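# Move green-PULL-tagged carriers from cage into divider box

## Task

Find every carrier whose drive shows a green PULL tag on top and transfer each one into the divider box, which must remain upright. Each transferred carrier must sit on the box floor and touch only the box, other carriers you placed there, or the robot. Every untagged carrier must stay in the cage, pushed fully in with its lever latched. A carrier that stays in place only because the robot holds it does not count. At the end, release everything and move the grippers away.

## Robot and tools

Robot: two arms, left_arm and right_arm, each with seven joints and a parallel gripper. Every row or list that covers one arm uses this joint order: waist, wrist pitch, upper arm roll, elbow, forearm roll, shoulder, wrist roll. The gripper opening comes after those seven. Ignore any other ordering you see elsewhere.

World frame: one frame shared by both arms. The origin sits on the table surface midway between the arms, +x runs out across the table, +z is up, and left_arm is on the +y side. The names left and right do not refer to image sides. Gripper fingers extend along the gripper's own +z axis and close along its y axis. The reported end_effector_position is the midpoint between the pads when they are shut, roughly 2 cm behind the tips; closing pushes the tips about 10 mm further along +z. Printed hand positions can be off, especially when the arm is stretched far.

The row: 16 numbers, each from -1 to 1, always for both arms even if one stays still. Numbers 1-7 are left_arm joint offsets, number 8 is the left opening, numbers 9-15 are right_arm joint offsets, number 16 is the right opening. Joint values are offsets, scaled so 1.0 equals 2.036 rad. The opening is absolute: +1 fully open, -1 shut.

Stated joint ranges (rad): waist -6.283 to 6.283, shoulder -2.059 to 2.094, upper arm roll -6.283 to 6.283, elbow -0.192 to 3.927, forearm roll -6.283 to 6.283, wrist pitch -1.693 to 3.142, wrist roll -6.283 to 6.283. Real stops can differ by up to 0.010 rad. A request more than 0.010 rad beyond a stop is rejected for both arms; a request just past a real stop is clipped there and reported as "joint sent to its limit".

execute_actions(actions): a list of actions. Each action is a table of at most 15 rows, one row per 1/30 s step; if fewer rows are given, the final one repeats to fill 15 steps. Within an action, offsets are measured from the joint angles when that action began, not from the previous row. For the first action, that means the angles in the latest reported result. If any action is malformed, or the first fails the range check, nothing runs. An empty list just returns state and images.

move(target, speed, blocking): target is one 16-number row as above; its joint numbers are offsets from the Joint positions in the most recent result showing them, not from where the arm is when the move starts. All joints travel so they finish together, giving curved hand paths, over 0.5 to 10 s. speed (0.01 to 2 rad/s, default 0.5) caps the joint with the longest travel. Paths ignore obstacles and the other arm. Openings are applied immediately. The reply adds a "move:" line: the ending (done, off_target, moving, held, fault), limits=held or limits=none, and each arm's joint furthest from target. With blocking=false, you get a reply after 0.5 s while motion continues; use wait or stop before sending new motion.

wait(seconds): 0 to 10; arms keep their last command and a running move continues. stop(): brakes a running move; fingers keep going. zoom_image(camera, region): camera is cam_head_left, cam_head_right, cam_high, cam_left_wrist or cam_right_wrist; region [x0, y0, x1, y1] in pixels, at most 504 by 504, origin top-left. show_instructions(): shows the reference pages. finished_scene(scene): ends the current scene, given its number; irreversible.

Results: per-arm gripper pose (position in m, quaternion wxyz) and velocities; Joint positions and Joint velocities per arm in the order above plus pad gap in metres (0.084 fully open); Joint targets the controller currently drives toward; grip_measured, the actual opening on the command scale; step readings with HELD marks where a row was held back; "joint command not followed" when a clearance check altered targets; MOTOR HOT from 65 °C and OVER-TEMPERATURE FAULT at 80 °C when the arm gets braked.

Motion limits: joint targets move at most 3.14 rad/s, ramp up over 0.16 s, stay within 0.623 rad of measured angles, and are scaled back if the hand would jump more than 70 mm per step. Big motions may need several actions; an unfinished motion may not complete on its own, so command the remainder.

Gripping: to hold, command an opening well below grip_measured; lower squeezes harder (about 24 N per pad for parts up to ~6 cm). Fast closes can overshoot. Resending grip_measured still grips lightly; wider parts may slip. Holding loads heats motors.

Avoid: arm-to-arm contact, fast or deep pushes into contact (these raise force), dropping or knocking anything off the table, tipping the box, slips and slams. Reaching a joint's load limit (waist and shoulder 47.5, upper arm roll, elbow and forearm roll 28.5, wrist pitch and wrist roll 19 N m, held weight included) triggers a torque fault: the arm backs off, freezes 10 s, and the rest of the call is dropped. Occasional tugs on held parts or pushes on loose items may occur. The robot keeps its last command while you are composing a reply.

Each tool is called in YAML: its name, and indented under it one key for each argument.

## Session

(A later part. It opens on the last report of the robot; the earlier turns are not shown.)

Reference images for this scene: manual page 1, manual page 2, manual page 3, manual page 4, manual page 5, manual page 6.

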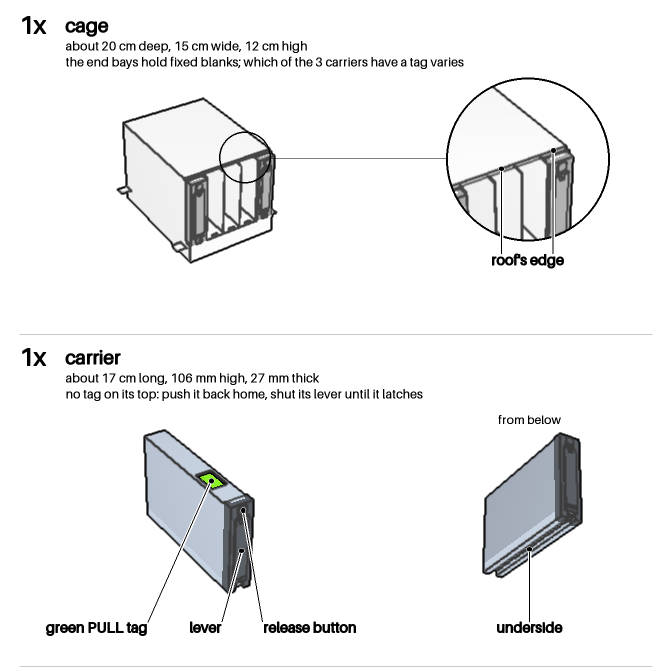

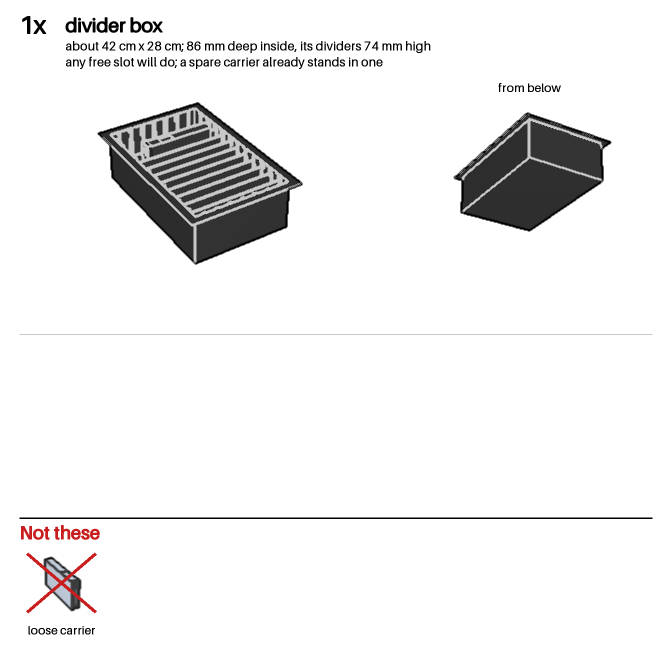

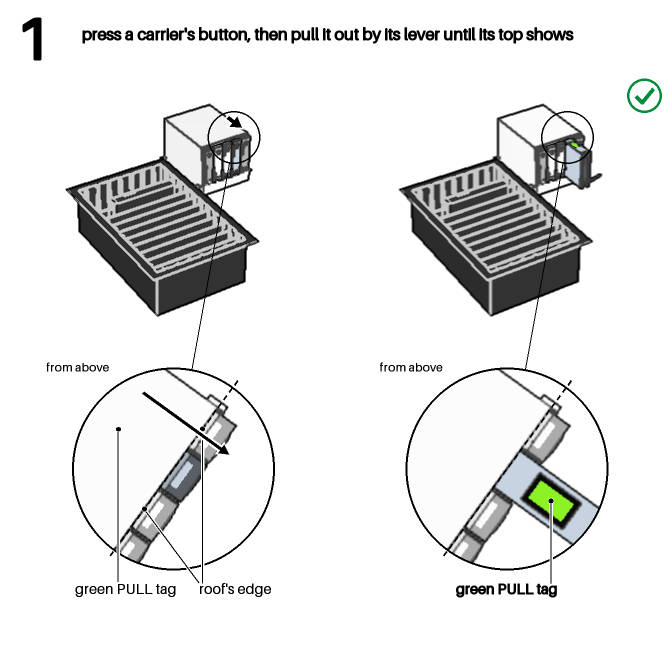

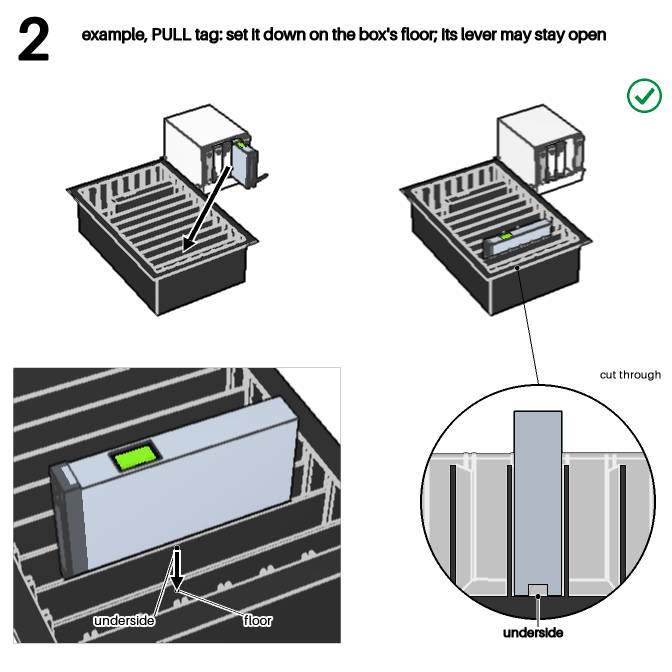

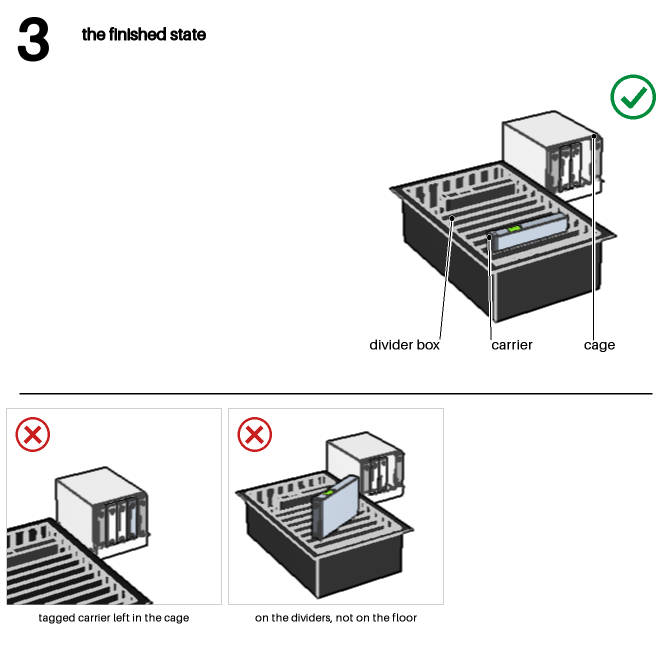

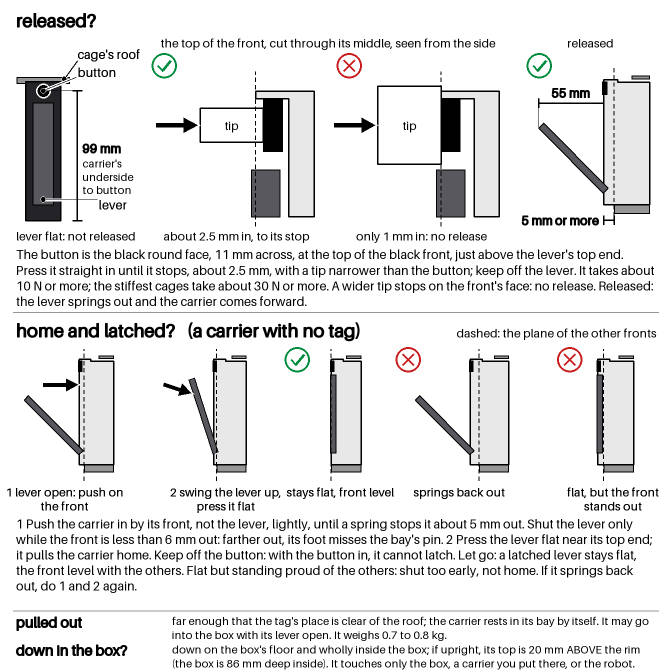

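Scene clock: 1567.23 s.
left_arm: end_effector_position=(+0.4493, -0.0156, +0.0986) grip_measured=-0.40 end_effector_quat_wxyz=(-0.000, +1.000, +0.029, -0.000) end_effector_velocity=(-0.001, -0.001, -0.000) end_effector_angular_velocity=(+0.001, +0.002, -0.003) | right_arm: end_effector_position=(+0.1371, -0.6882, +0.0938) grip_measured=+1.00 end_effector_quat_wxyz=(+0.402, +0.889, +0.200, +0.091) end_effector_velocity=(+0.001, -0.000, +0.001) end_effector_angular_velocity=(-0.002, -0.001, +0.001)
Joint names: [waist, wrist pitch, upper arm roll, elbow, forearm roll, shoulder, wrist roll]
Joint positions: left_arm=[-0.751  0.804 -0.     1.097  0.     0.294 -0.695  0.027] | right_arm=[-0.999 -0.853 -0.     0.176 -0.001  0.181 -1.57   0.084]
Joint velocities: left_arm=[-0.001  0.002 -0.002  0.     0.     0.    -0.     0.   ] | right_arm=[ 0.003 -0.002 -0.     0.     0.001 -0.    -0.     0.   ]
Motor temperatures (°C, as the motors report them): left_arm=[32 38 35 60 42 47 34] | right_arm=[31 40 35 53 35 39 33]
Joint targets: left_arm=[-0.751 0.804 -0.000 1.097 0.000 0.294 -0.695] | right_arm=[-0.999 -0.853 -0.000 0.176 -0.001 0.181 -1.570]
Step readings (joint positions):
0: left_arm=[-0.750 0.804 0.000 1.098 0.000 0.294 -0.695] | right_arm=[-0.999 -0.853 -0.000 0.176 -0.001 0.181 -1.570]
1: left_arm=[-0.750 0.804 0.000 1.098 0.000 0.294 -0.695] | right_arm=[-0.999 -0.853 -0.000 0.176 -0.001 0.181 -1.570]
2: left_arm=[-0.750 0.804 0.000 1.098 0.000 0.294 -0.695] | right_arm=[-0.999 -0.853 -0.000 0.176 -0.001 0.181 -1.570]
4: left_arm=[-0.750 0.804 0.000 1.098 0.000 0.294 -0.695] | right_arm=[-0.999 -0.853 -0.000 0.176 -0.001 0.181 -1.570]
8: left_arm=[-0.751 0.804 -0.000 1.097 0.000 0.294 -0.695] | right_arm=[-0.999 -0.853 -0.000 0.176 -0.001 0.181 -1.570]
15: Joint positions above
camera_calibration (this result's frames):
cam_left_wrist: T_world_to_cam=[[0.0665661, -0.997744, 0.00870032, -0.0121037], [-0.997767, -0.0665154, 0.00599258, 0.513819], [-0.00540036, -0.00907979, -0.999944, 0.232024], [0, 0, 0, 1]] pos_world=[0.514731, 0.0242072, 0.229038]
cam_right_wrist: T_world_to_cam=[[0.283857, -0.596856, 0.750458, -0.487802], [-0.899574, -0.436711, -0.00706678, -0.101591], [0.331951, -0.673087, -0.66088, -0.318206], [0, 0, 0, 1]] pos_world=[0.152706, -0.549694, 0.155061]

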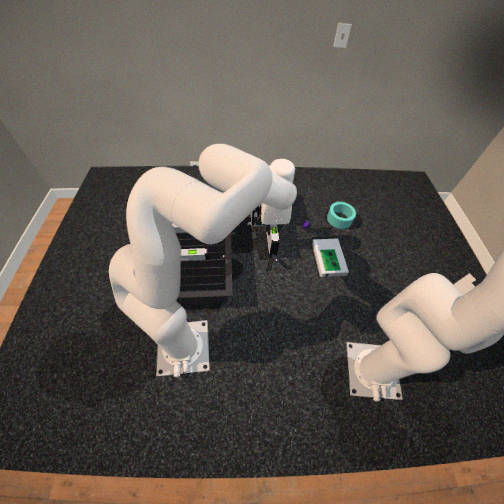

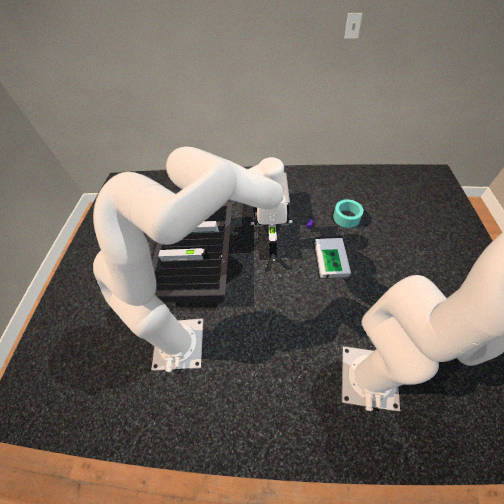

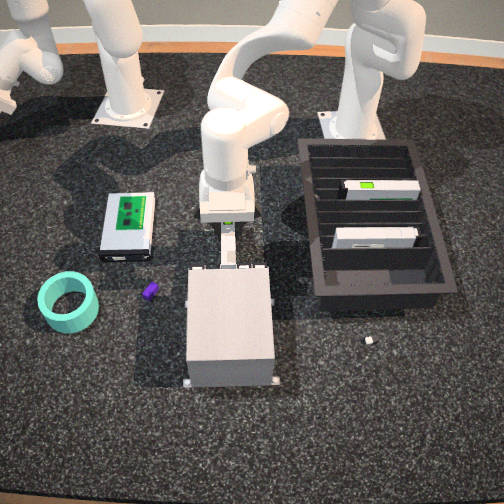

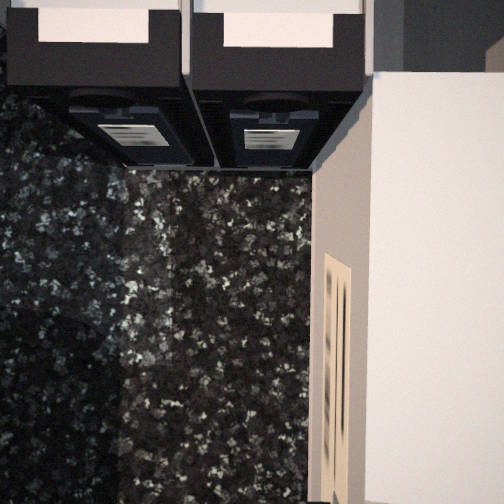

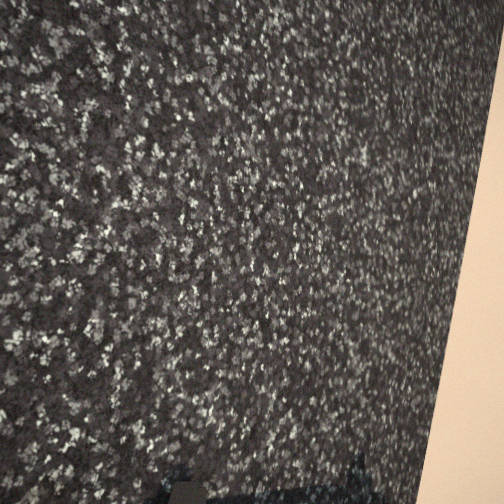

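move:
  target: [-0.0124,0.0245,0,-0.0184,0,-0.0434,-0.0126,-1,0,0,0,0,0,0,0,1]
  speed: 0.08

zoom_image:
  camera: "cam_high"
  region: [180,120,470,320]

Scene clock: 1583.63 s.
left_arm: end_effector_position=(+0.4299, -0.0166, +0.1249) grip_measured=-0.40 end_effector_quat_wxyz=(-0.000, +1.000, +0.029, -0.000) end_effector_velocity=(-0.000, +0.000, +0.001) end_effector_angular_velocity=(+0.000, +0.000, +0.000) | right_arm: end_effector_position=(+0.1371, -0.6882, +0.0938) grip_measured=+1.00 end_effector_quat_wxyz=(+0.402, +0.889, +0.200, +0.091) end_effector_velocity=(-0.000, -0.000, -0.000) end_effector_angular_velocity=(+0.000, +0.000, -0.001)
Joint names: [waist, wrist pitch, upper arm roll, elbow, forearm roll, shoulder, wrist roll]
Joint positions: left_arm=[-0.776  0.854 -0.     1.06   0.     0.206 -0.721  0.027] | right_arm=[-0.999 -0.853 -0.     0.176 -0.001  0.181 -1.57   0.084]
Joint velocities: left_arm=[-0.     0.002  0.    -0.001  0.    -0.002 -0.    -0.   ] | right_arm=[-0.001  0.     0.    -0.    -0.     0.    -0.    -0.   ]
Motor temperatures (°C, as the motors report them): left_arm=[32 38 35 60 42 47 34] | right_arm=[31 40 35 52 35 39 33]
Joint targets: left_arm=[-0.776 0.854 -0.000 1.060 0.000 0.206 -0.721] | right_arm=[-0.999 -0.853 -0.000 0.176 -0.001 0.181 -1.570]
move: done; limits=none; left_arm: farthest joint: the waist, 0.001 radians from its target (0.026 radians at the start); right_arm: farthest joint: the waist, 0.000 radians from its target (0.000 radians at the start)
camera_calibration (this result's frames):
cam_left_wrist: T_world_to_cam=[[0.0671523, -0.997701, 0.00910135, -0.0123697], [-0.997731, -0.0671046, 0.00544931, 0.494259], [-0.00482604, -0.00944663, -0.999944, 0.257914], [0, 0, 0, 1]] pos_world=[0.495213, 0.0232622, 0.255319]
cam_right_wrist: T_world_to_cam=[[0.283857, -0.596856, 0.750458, -0.487801], [-0.899574, -0.436711, -0.00706666, -0.101591], [0.331952, -0.673087, -0.66088, -0.318206], [0, 0, 0, 1]] pos_world=[0.152706, -0.549694, 0.155061]

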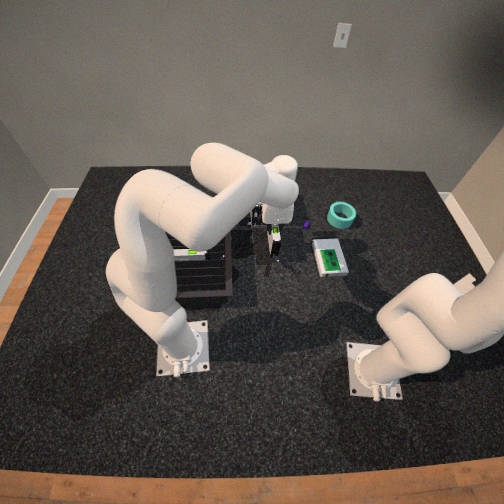

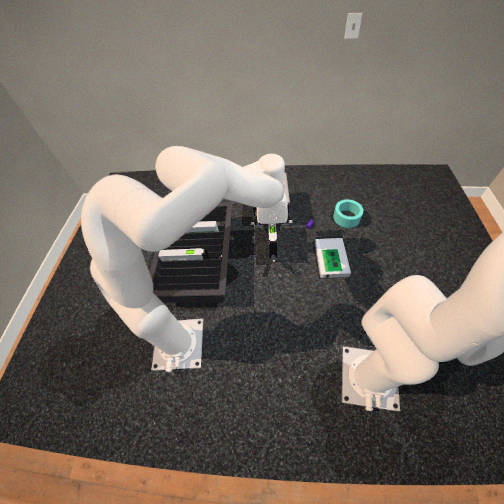

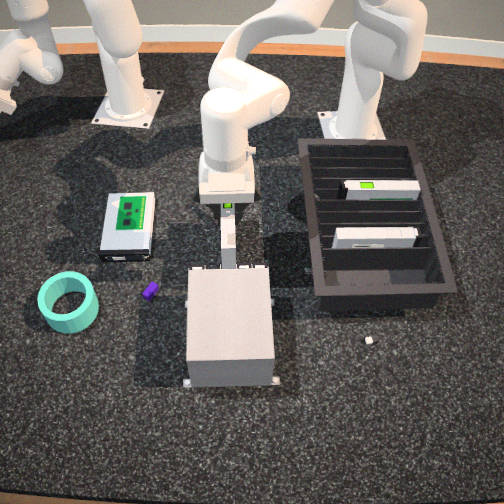

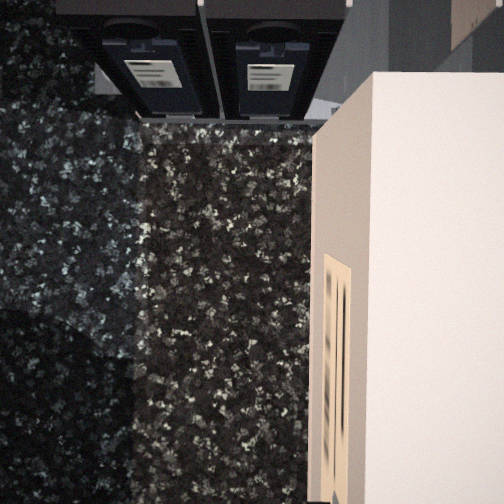

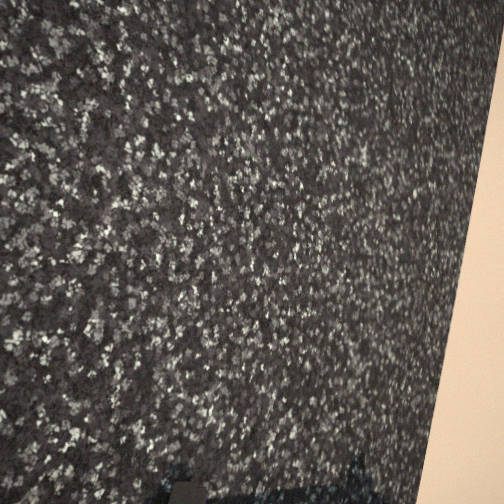

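Region (180, 120, 470, 320) of cam_high's 504x504 image, scaled by 1.738, with more detail than that image has; it fills the top 348 rows of this view, and the rest is white.

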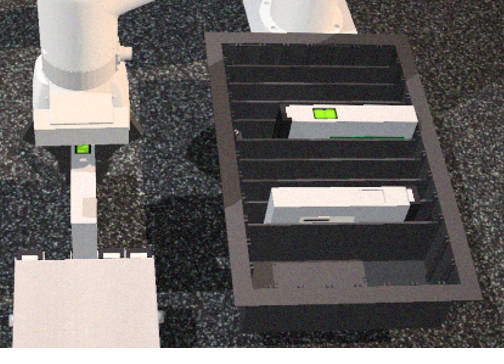

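move:
  target: [0,0.1331,0,0.0748,0,-0.0582,0,-1,0,0,0,0,0,0,0,1]
  speed: 0.2

move:
  target: [0.3152,0.0903,0,-0.3944,0,-0.4847,-0.4562,-1,0,0,0,0,0,0,0,1]
  speed: 0.25

Scene clock: 1621.80 s.
left_arm: end_effector_position=(+0.4297, -0.0165, +0.2245) grip_measured=-0.40 end_effector_quat_wxyz=(-0.000, +1.000, +0.029, -0.000) end_effector_velocity=(+0.001, -0.002, +0.004) end_effector_angular_velocity=(-0.005, -0.006, -0.001) | right_arm: end_effector_position=(+0.1371, -0.6882, +0.0938) grip_measured=+1.00 end_effector_quat_wxyz=(+0.402, +0.889, +0.200, +0.091) end_effector_velocity=(+0.000, -0.000, +0.000) end_effector_angular_velocity=(-0.000, -0.001, -0.000)
Joint names: [waist, wrist pitch, upper arm roll, elbow, forearm roll, shoulder, wrist roll]
Joint positions: left_arm=[-0.776  1.125 -0.     1.212  0.     0.088 -0.721  0.027] | right_arm=[-0.999 -0.853 -0.     0.176 -0.001  0.181 -1.57   0.084]
Joint velocities: left_arm=[-0.001  0.002 -0.001  0.006  0.    -0.004 -0.    -0.   ] | right_arm=[ 0.001  0.     0.     0.001  0.001  0.     0.    -0.   ]
Motor temperatures (°C, as the motors report them): left_arm=[32 38 35 66 42 48 34] | right_arm=[31 40 35 52 35 39 33]
Joint targets: left_arm=[-0.776 1.125 -0.000 1.212 0.000 0.088 -0.721] | right_arm=[-0.999 -0.853 -0.000 0.176 -0.001 0.181 -1.570]
MOTOR HOT: a motor of the left arm reached 65 °C. Now the hottest motor of the left arm, the elbow, reports 66 °C. The temperature limit of the motors' drives, at which the controller stops that arm, is 80 °C. To cool a motor, set the load down, stop pushing, or move to a pose that needs little force.
move: done; limits=none; left_arm: farthest joint: the shoulder, 0.001 radians from its target (0.118 radians at the start); right_arm: farthest joint: the waist, 0.000 radians from its target (0.000 radians at the start)
camera_calibration (this result's frames):
cam_left_wrist: T_world_to_cam=[[0.0671708, -0.997705, 0.00858531, -0.0130069], [-0.997727, -0.0671205, 0.00602677, 0.493409], [-0.00543669, -0.00897062, -0.999945, 0.357789], [0, 0, 0, 1]] pos_world=[0.495106, 0.0233504, 0.354907]
cam_right_wrist: T_world_to_cam=[[0.283857, -0.596856, 0.750458, -0.487801], [-0.899574, -0.436711, -0.00706668, -0.101591], [0.331952, -0.673087, -0.66088, -0.318206], [0, 0, 0, 1]] pos_world=[0.152706, -0.549694, 0.155061]

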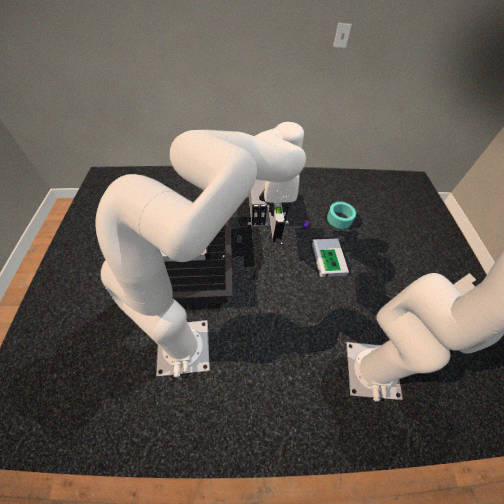

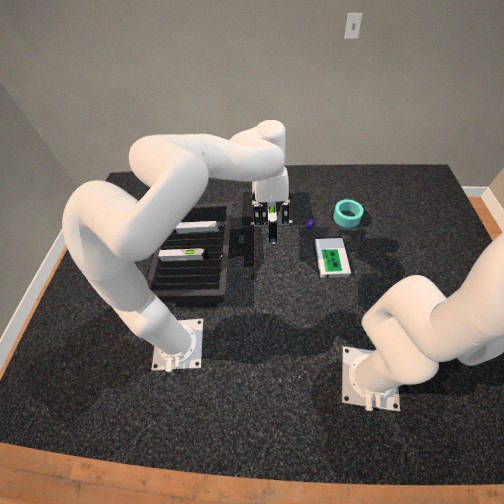

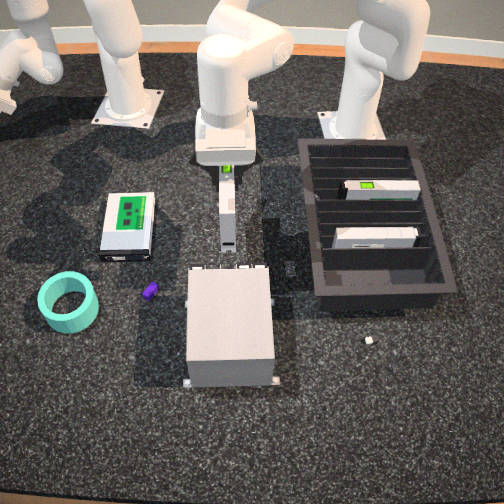

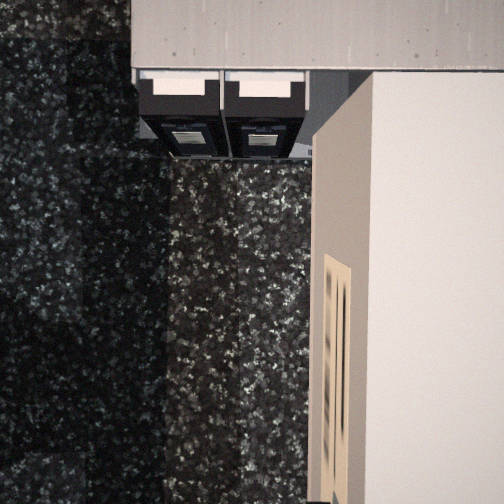

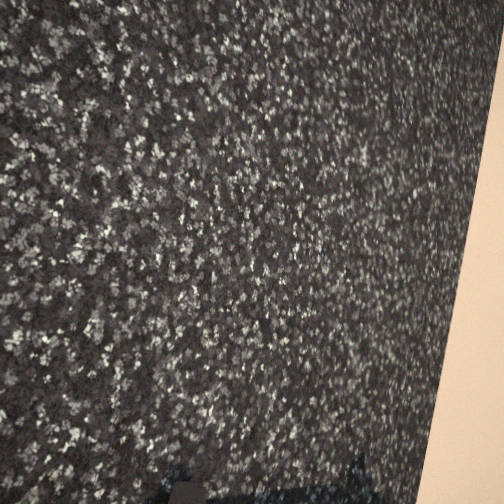

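Scene clock: 1626.27 s.
left_arm: end_effector_position=(+0.2686, +0.2839, +0.2247) grip_measured=-0.40 end_effector_quat_wxyz=(-0.000, +0.687, +0.727, -0.000) end_effector_velocity=(-0.001, +0.001, -0.001) end_effector_angular_velocity=(-0.002, +0.003, +0.006) | right_arm: end_effector_position=(+0.1371, -0.6882, +0.0938) grip_measured=+1.00 end_effector_quat_wxyz=(+0.402, +0.889, +0.200, +0.091) end_effector_velocity=(+0.000, +0.000, -0.001) end_effector_angular_velocity=(+0.003, +0.001, +0.001)
Joint names: [waist, wrist pitch, upper arm roll, elbow, forearm roll, shoulder, wrist roll]
Joint positions: left_arm=[-0.134  1.308 -0.     0.409 -0.    -0.898 -1.649  0.027] | right_arm=[-0.999 -0.853 -0.     0.176 -0.001  0.181 -1.57   0.084]
Joint velocities: left_arm=[ 0.002  0.002  0.002 -0.003 -0.    -0.002 -0.002 -0.   ] | right_arm=[0.001 0.003 0.    0.    0.    0.001 0.    0.   ]
Motor temperatures (°C, as the motors report them): left_arm=[32 38 35 66 42 48 34] | right_arm=[31 40 35 52 35 39 33]
Joint targets: left_arm=[-0.134 1.308 -0.000 0.409 0.000 -0.899 -1.649] | right_arm=[-0.999 -0.853 -0.000 0.176 -0.001 0.181 -1.570]
MOTOR HOT: still on. Now the hottest motor of the left arm, the elbow, reports 66 °C; a drive's own limit is 80 °C.
move: done; limits=none; left_arm: farthest joint: the shoulder, 0.001 radians from its target (0.987 radians at the start); right_arm: farthest joint: the waist, 0.000 radians from its target (0.000 radians at the start)
camera_calibration (this result's frames):
cam_left_wrist: T_world_to_cam=[[0.99777, 0.0662125, 0.00838972, -0.254434], [0.0661696, -0.997794, 0.00529919, 0.331452], [0.00872208, -0.00473223, -0.999951, 0.35487], [0, 0, 0, 1]] pos_world=[0.22884, 0.349247, 0.355231]
cam_right_wrist: T_world_to_cam=[[0.283857, -0.596856, 0.750458, -0.487801], [-0.899574, -0.436711, -0.00706671, -0.101591], [0.331952, -0.673087, -0.66088, -0.318206], [0, 0, 0, 1]] pos_world=[0.152706, -0.549694, 0.155061]

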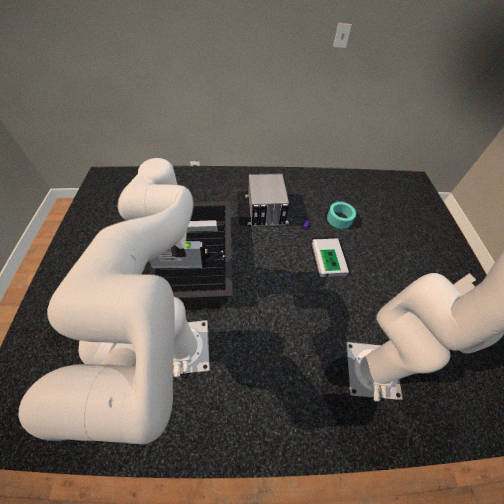

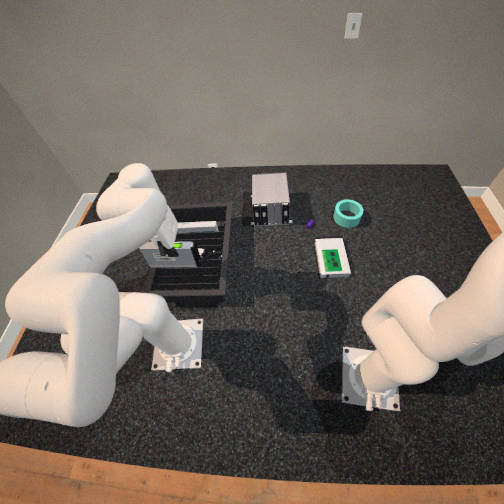

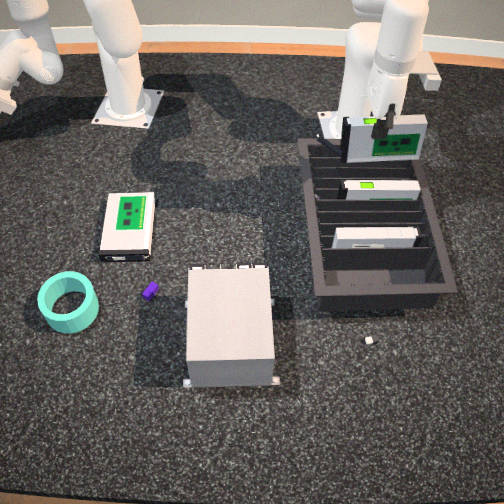

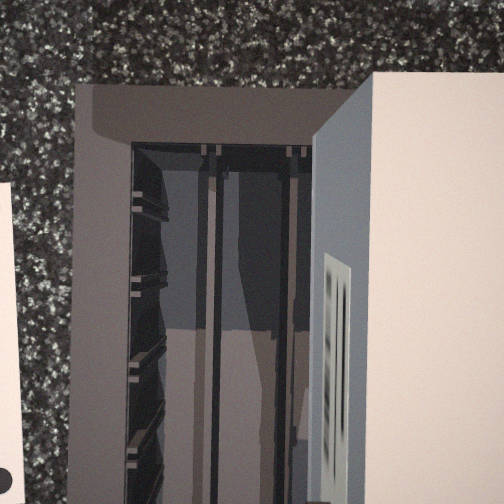

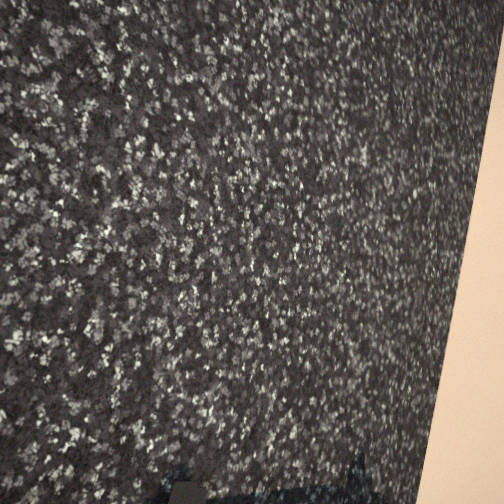

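move:
  target: [-0.0110,-0.0525,0,-0.0462,0,0.0058,-0.0112,-1,0,0,0,0,0,0,0,1]
  speed: 0.1

Scene clock: 1642.50 s.
left_arm: end_effector_position=(+0.2679, +0.2788, +0.1903) grip_measured=-0.40 end_effector_quat_wxyz=(+0.000, +0.686, +0.727, +0.000) end_effector_velocity=(-0.000, -0.000, -0.001) end_effector_angular_velocity=(-0.001, +0.002, +0.000) | right_arm: end_effector_position=(+0.1371, -0.6882, +0.0938) grip_measured=+1.00 end_effector_quat_wxyz=(+0.402, +0.889, +0.200, +0.091) end_effector_velocity=(-0.000, -0.000, -0.000) end_effector_angular_velocity=(+0.000, +0.001, +0.000)
Joint names: [waist, wrist pitch, upper arm roll, elbow, forearm roll, shoulder, wrist roll]
Joint positions: left_arm=[-0.157  1.202 -0.     0.316 -0.    -0.886 -1.672  0.027] | right_arm=[-0.999 -0.853 -0.     0.176 -0.001  0.181 -1.57   0.084]
Joint velocities: left_arm=[-0.001 -0.002  0.001 -0.003 -0.     0.001 -0.001  0.   ] | right_arm=[ 0.     0.001 -0.     0.     0.    -0.    -0.001 -0.   ]
Motor temperatures (°C, as the motors report them): left_arm=[32 38 35 68 42 46 34] | right_arm=[31 40 35 52 35 39 33]
Joint targets: left_arm=[-0.157 1.201 -0.000 0.315 -0.000 -0.886 -1.672] | right_arm=[-0.999 -0.853 -0.000 0.176 -0.001 0.181 -1.570]
MOTOR HOT: still on. Now the hottest motor of the left arm, the elbow, reports 68 °C; a drive's own limit is 80 °C.
move: done; limits=none; left_arm: farthest joint: the elbow, 0.001 radians from its target (0.094 radians at the start); right_arm: farthest joint: the waist, 0.000 radians from its target (0.000 radians at the start)
camera_calibration (this result's frames):
cam_left_wrist: T_world_to_cam=[[0.997731, 0.0666325, 0.00962199, -0.253475], [0.0665826, -0.997766, 0.00541409, 0.326436], [0.00996125, -0.00476115, -0.999939, 0.320054], [0, 0, 0, 1]] pos_world=[0.227977, 0.34412, 0.320707]
cam_right_wrist: T_world_to_cam=[[0.283857, -0.596856, 0.750458, -0.487801], [-0.899574, -0.436711, -0.00706677, -0.101591], [0.331952, -0.673087, -0.66088, -0.318206], [0, 0, 0, 1]] pos_world=[0.152706, -0.549694, 0.155061]

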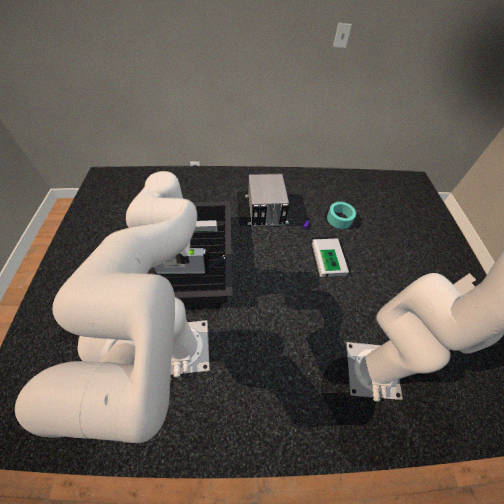

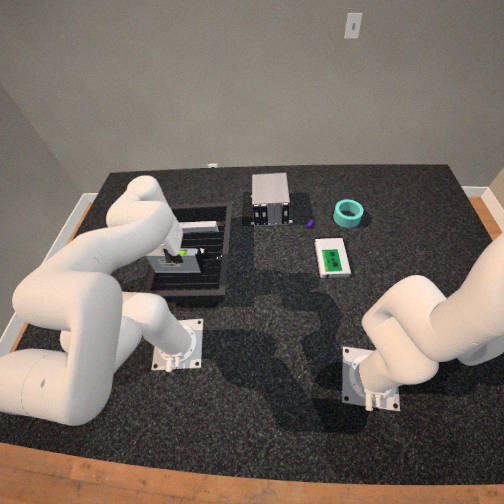

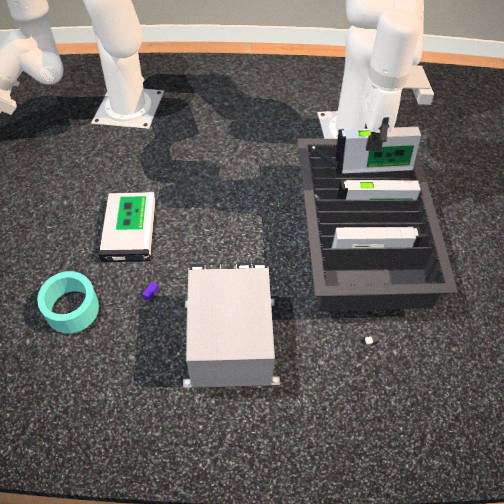

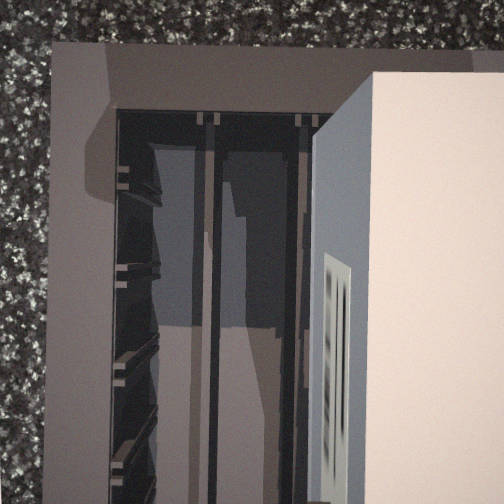

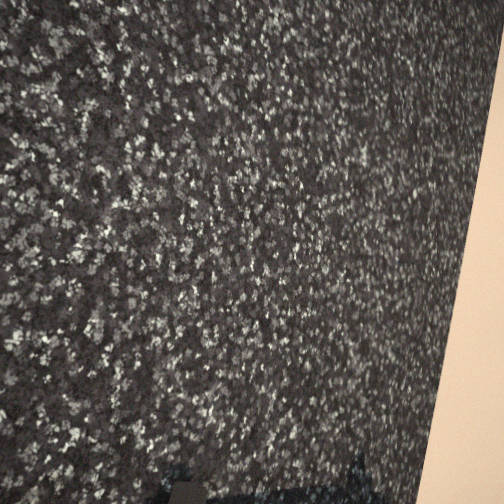

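move:
  target: [0,-0.0340,0,-0.0248,0,0.0092,0,-1,0,0,0,0,0,0,0,1]
  speed: 0.06

Scene clock: 1664.53 s.
left_arm: end_effector_position=(+0.2678, +0.2788, +0.1701) grip_measured=-0.40 end_effector_quat_wxyz=(+0.000, +0.686, +0.727, +0.000) end_effector_velocity=(+0.000, +0.000, -0.000) end_effector_angular_velocity=(+0.000, -0.001, +0.000) | right_arm: end_effector_position=(+0.1371, -0.6882, +0.0938) grip_measured=+1.00 end_effector_quat_wxyz=(+0.402, +0.889, +0.200, +0.091) end_effector_velocity=(-0.000, +0.000, -0.000) end_effector_angular_velocity=(+0.001, +0.001, -0.001)
Joint names: [waist, wrist pitch, upper arm roll, elbow, forearm roll, shoulder, wrist roll]
Joint positions: left_arm=[-0.157  1.133 -0.     0.265 -0.    -0.868 -1.672  0.027] | right_arm=[-0.999 -0.853 -0.     0.176 -0.001  0.181 -1.57   0.084]
Joint velocities: left_arm=[ 0.    -0.003 -0.    -0.001 -0.     0.    -0.    -0.   ] | right_arm=[-0.001  0.     0.    -0.     0.001  0.    -0.001 -0.   ]
Motor temperatures (°C, as the motors report them): left_arm=[32 38 35 69 42 45 34] | right_arm=[31 40 35 52 35 39 33]
Joint targets: left_arm=[-0.157 1.132 -0.000 0.265 -0.000 -0.868 -1.672] | right_arm=[-0.999 -0.853 -0.000 0.176 -0.001 0.181 -1.570]
MOTOR HOT: still on. Now the hottest motor of the left arm, the elbow, reports 69 °C; a drive's own limit is 80 °C.
move: done; limits=none; left_arm: farthest joint: the waist, 0.000 radians from its target (0.000 radians at the start); right_arm: farthest joint: the waist, 0.000 radians from its target (0.000 radians at the start)
camera_calibration (this result's frames):
cam_left_wrist: T_world_to_cam=[[0.99773, 0.0666266, 0.00976176, -0.253236], [0.066576, -0.997767, 0.00542509, 0.326554], [0.0101014, -0.00476287, -0.999938, 0.299819], [0, 0, 0, 1]] pos_world=[0.227892, 0.344124, 0.300501]
cam_right_wrist: T_world_to_cam=[[0.283857, -0.596856, 0.750458, -0.487801], [-0.899574, -0.436711, -0.00706679, -0.101591], [0.331952, -0.673087, -0.66088, -0.318206], [0, 0, 0, 1]] pos_world=[0.152706, -0.549694, 0.155061]

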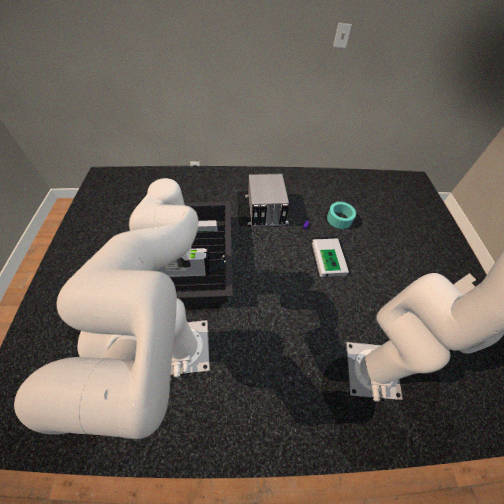

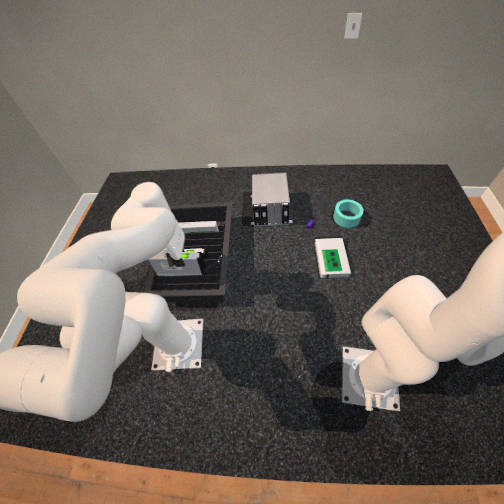

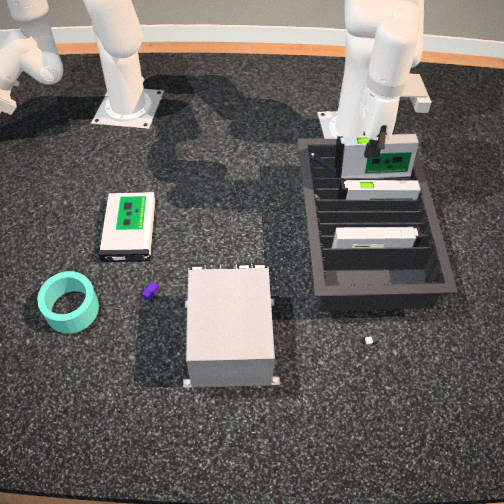

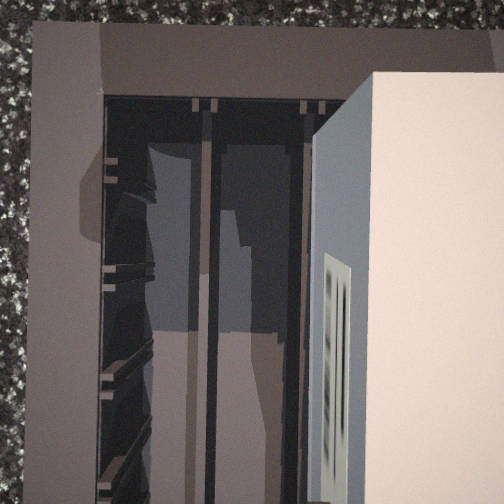

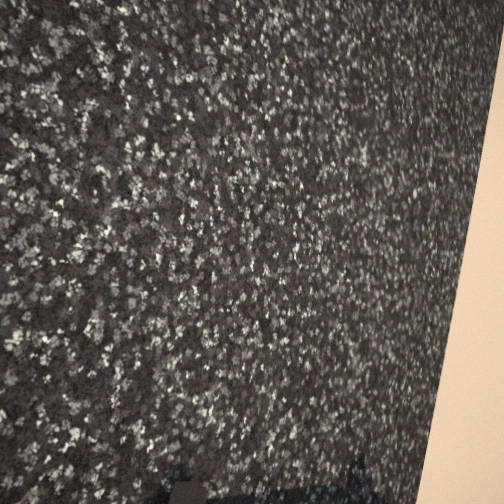

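move:
  target: [0,-0.0366,0,-0.0224,0,0.0141,0,-1,0,0,0,0,0,0,0,1]
  speed: 0.06

Scene clock: 1669.47 s.
left_arm: end_effector_position=(+0.2681, +0.2788, +0.1503) grip_measured=-0.40 end_effector_quat_wxyz=(+0.000, +0.686, +0.727, +0.000) end_effector_velocity=(+0.000, +0.000, -0.000) end_effector_angular_velocity=(-0.001, -0.002, +0.001) | right_arm: end_effector_position=(+0.1371, -0.6882, +0.0938) grip_measured=+1.00 end_effector_quat_wxyz=(+0.402, +0.889, +0.200, +0.091) end_effector_velocity=(+0.000, -0.000, +0.000) end_effector_angular_velocity=(-0.002, -0.001, +0.002)
Joint names: [waist, wrist pitch, upper arm roll, elbow, forearm roll, shoulder, wrist roll]
Joint positions: left_arm=[-0.157  1.058 -0.     0.22   0.    -0.839 -1.672  0.027] | right_arm=[-0.999 -0.853 -0.     0.176 -0.001  0.181 -1.57   0.084]
Joint velocities: left_arm=[-0.    -0.004  0.002 -0.001 -0.     0.001  0.    -0.   ] | right_arm=[ 0.    -0.001 -0.001  0.001 -0.002 -0.     0.     0.   ]
Motor temperatures (°C, as the motors report them): left_arm=[32 38 35 69 42 45 34] | right_arm=[31 40 35 52 35 39 33]
Joint targets: left_arm=[-0.157 1.058 -0.000 0.220 -0.000 -0.839 -1.672] | right_arm=[-0.999 -0.853 -0.000 0.176 -0.001 0.181 -1.570]
MOTOR HOT: still on. Now the hottest motor of the left arm, the elbow, reports 69 °C; a drive's own limit is 80 °C.
move: done; limits=none; left_arm: farthest joint: the elbow, 0.001 radians from its target (0.046 radians at the start); right_arm: farthest joint: the waist, 0.000 radians from its target (0.000 radians at the start)
camera_calibration (this result's frames):
cam_left_wrist: T_world_to_cam=[[0.997729, 0.0665779, 0.0102494, -0.253385], [0.0665246, -0.99777, 0.00545341, 0.326641], [0.0105897, -0.00475918, -0.999933, 0.279927], [0, 0, 0, 1]] pos_world=[0.228116, 0.344115, 0.280724]
cam_right_wrist: T_world_to_cam=[[0.283857, -0.596856, 0.750458, -0.487801], [-0.899574, -0.436711, -0.00706677, -0.101591], [0.331952, -0.673087, -0.66088, -0.318206], [0, 0, 0, 1]] pos_world=[0.152706, -0.549694, 0.155061]

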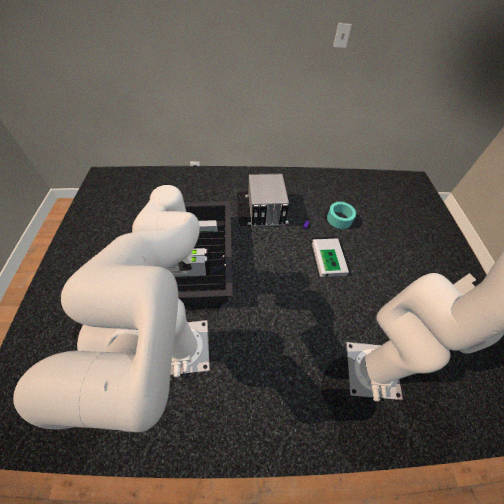

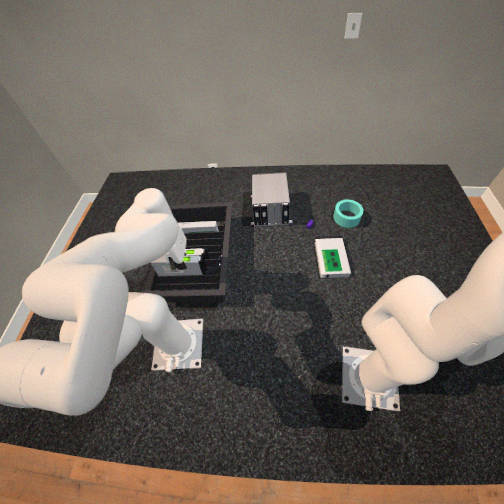

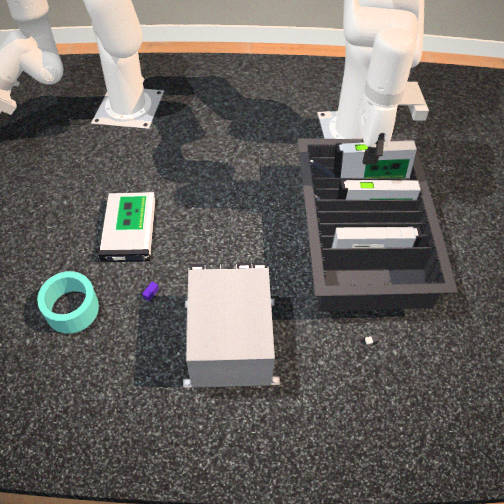

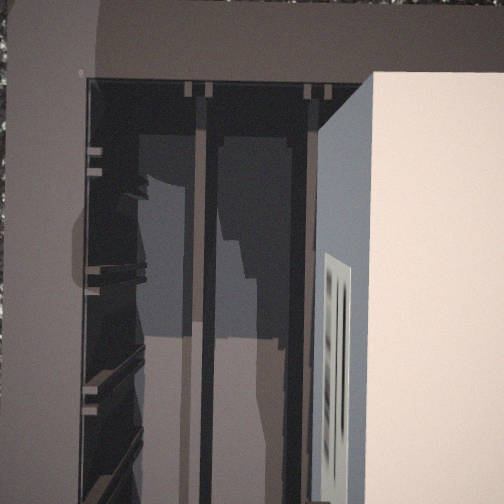

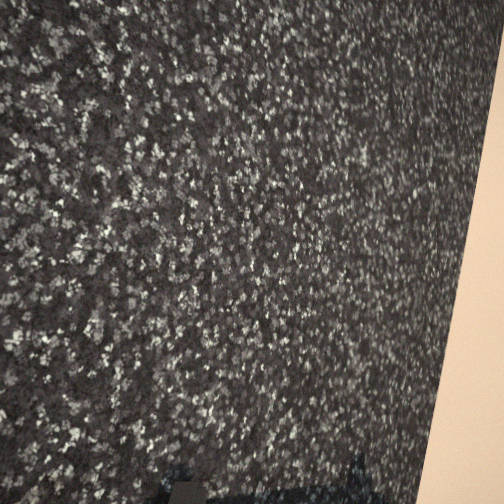

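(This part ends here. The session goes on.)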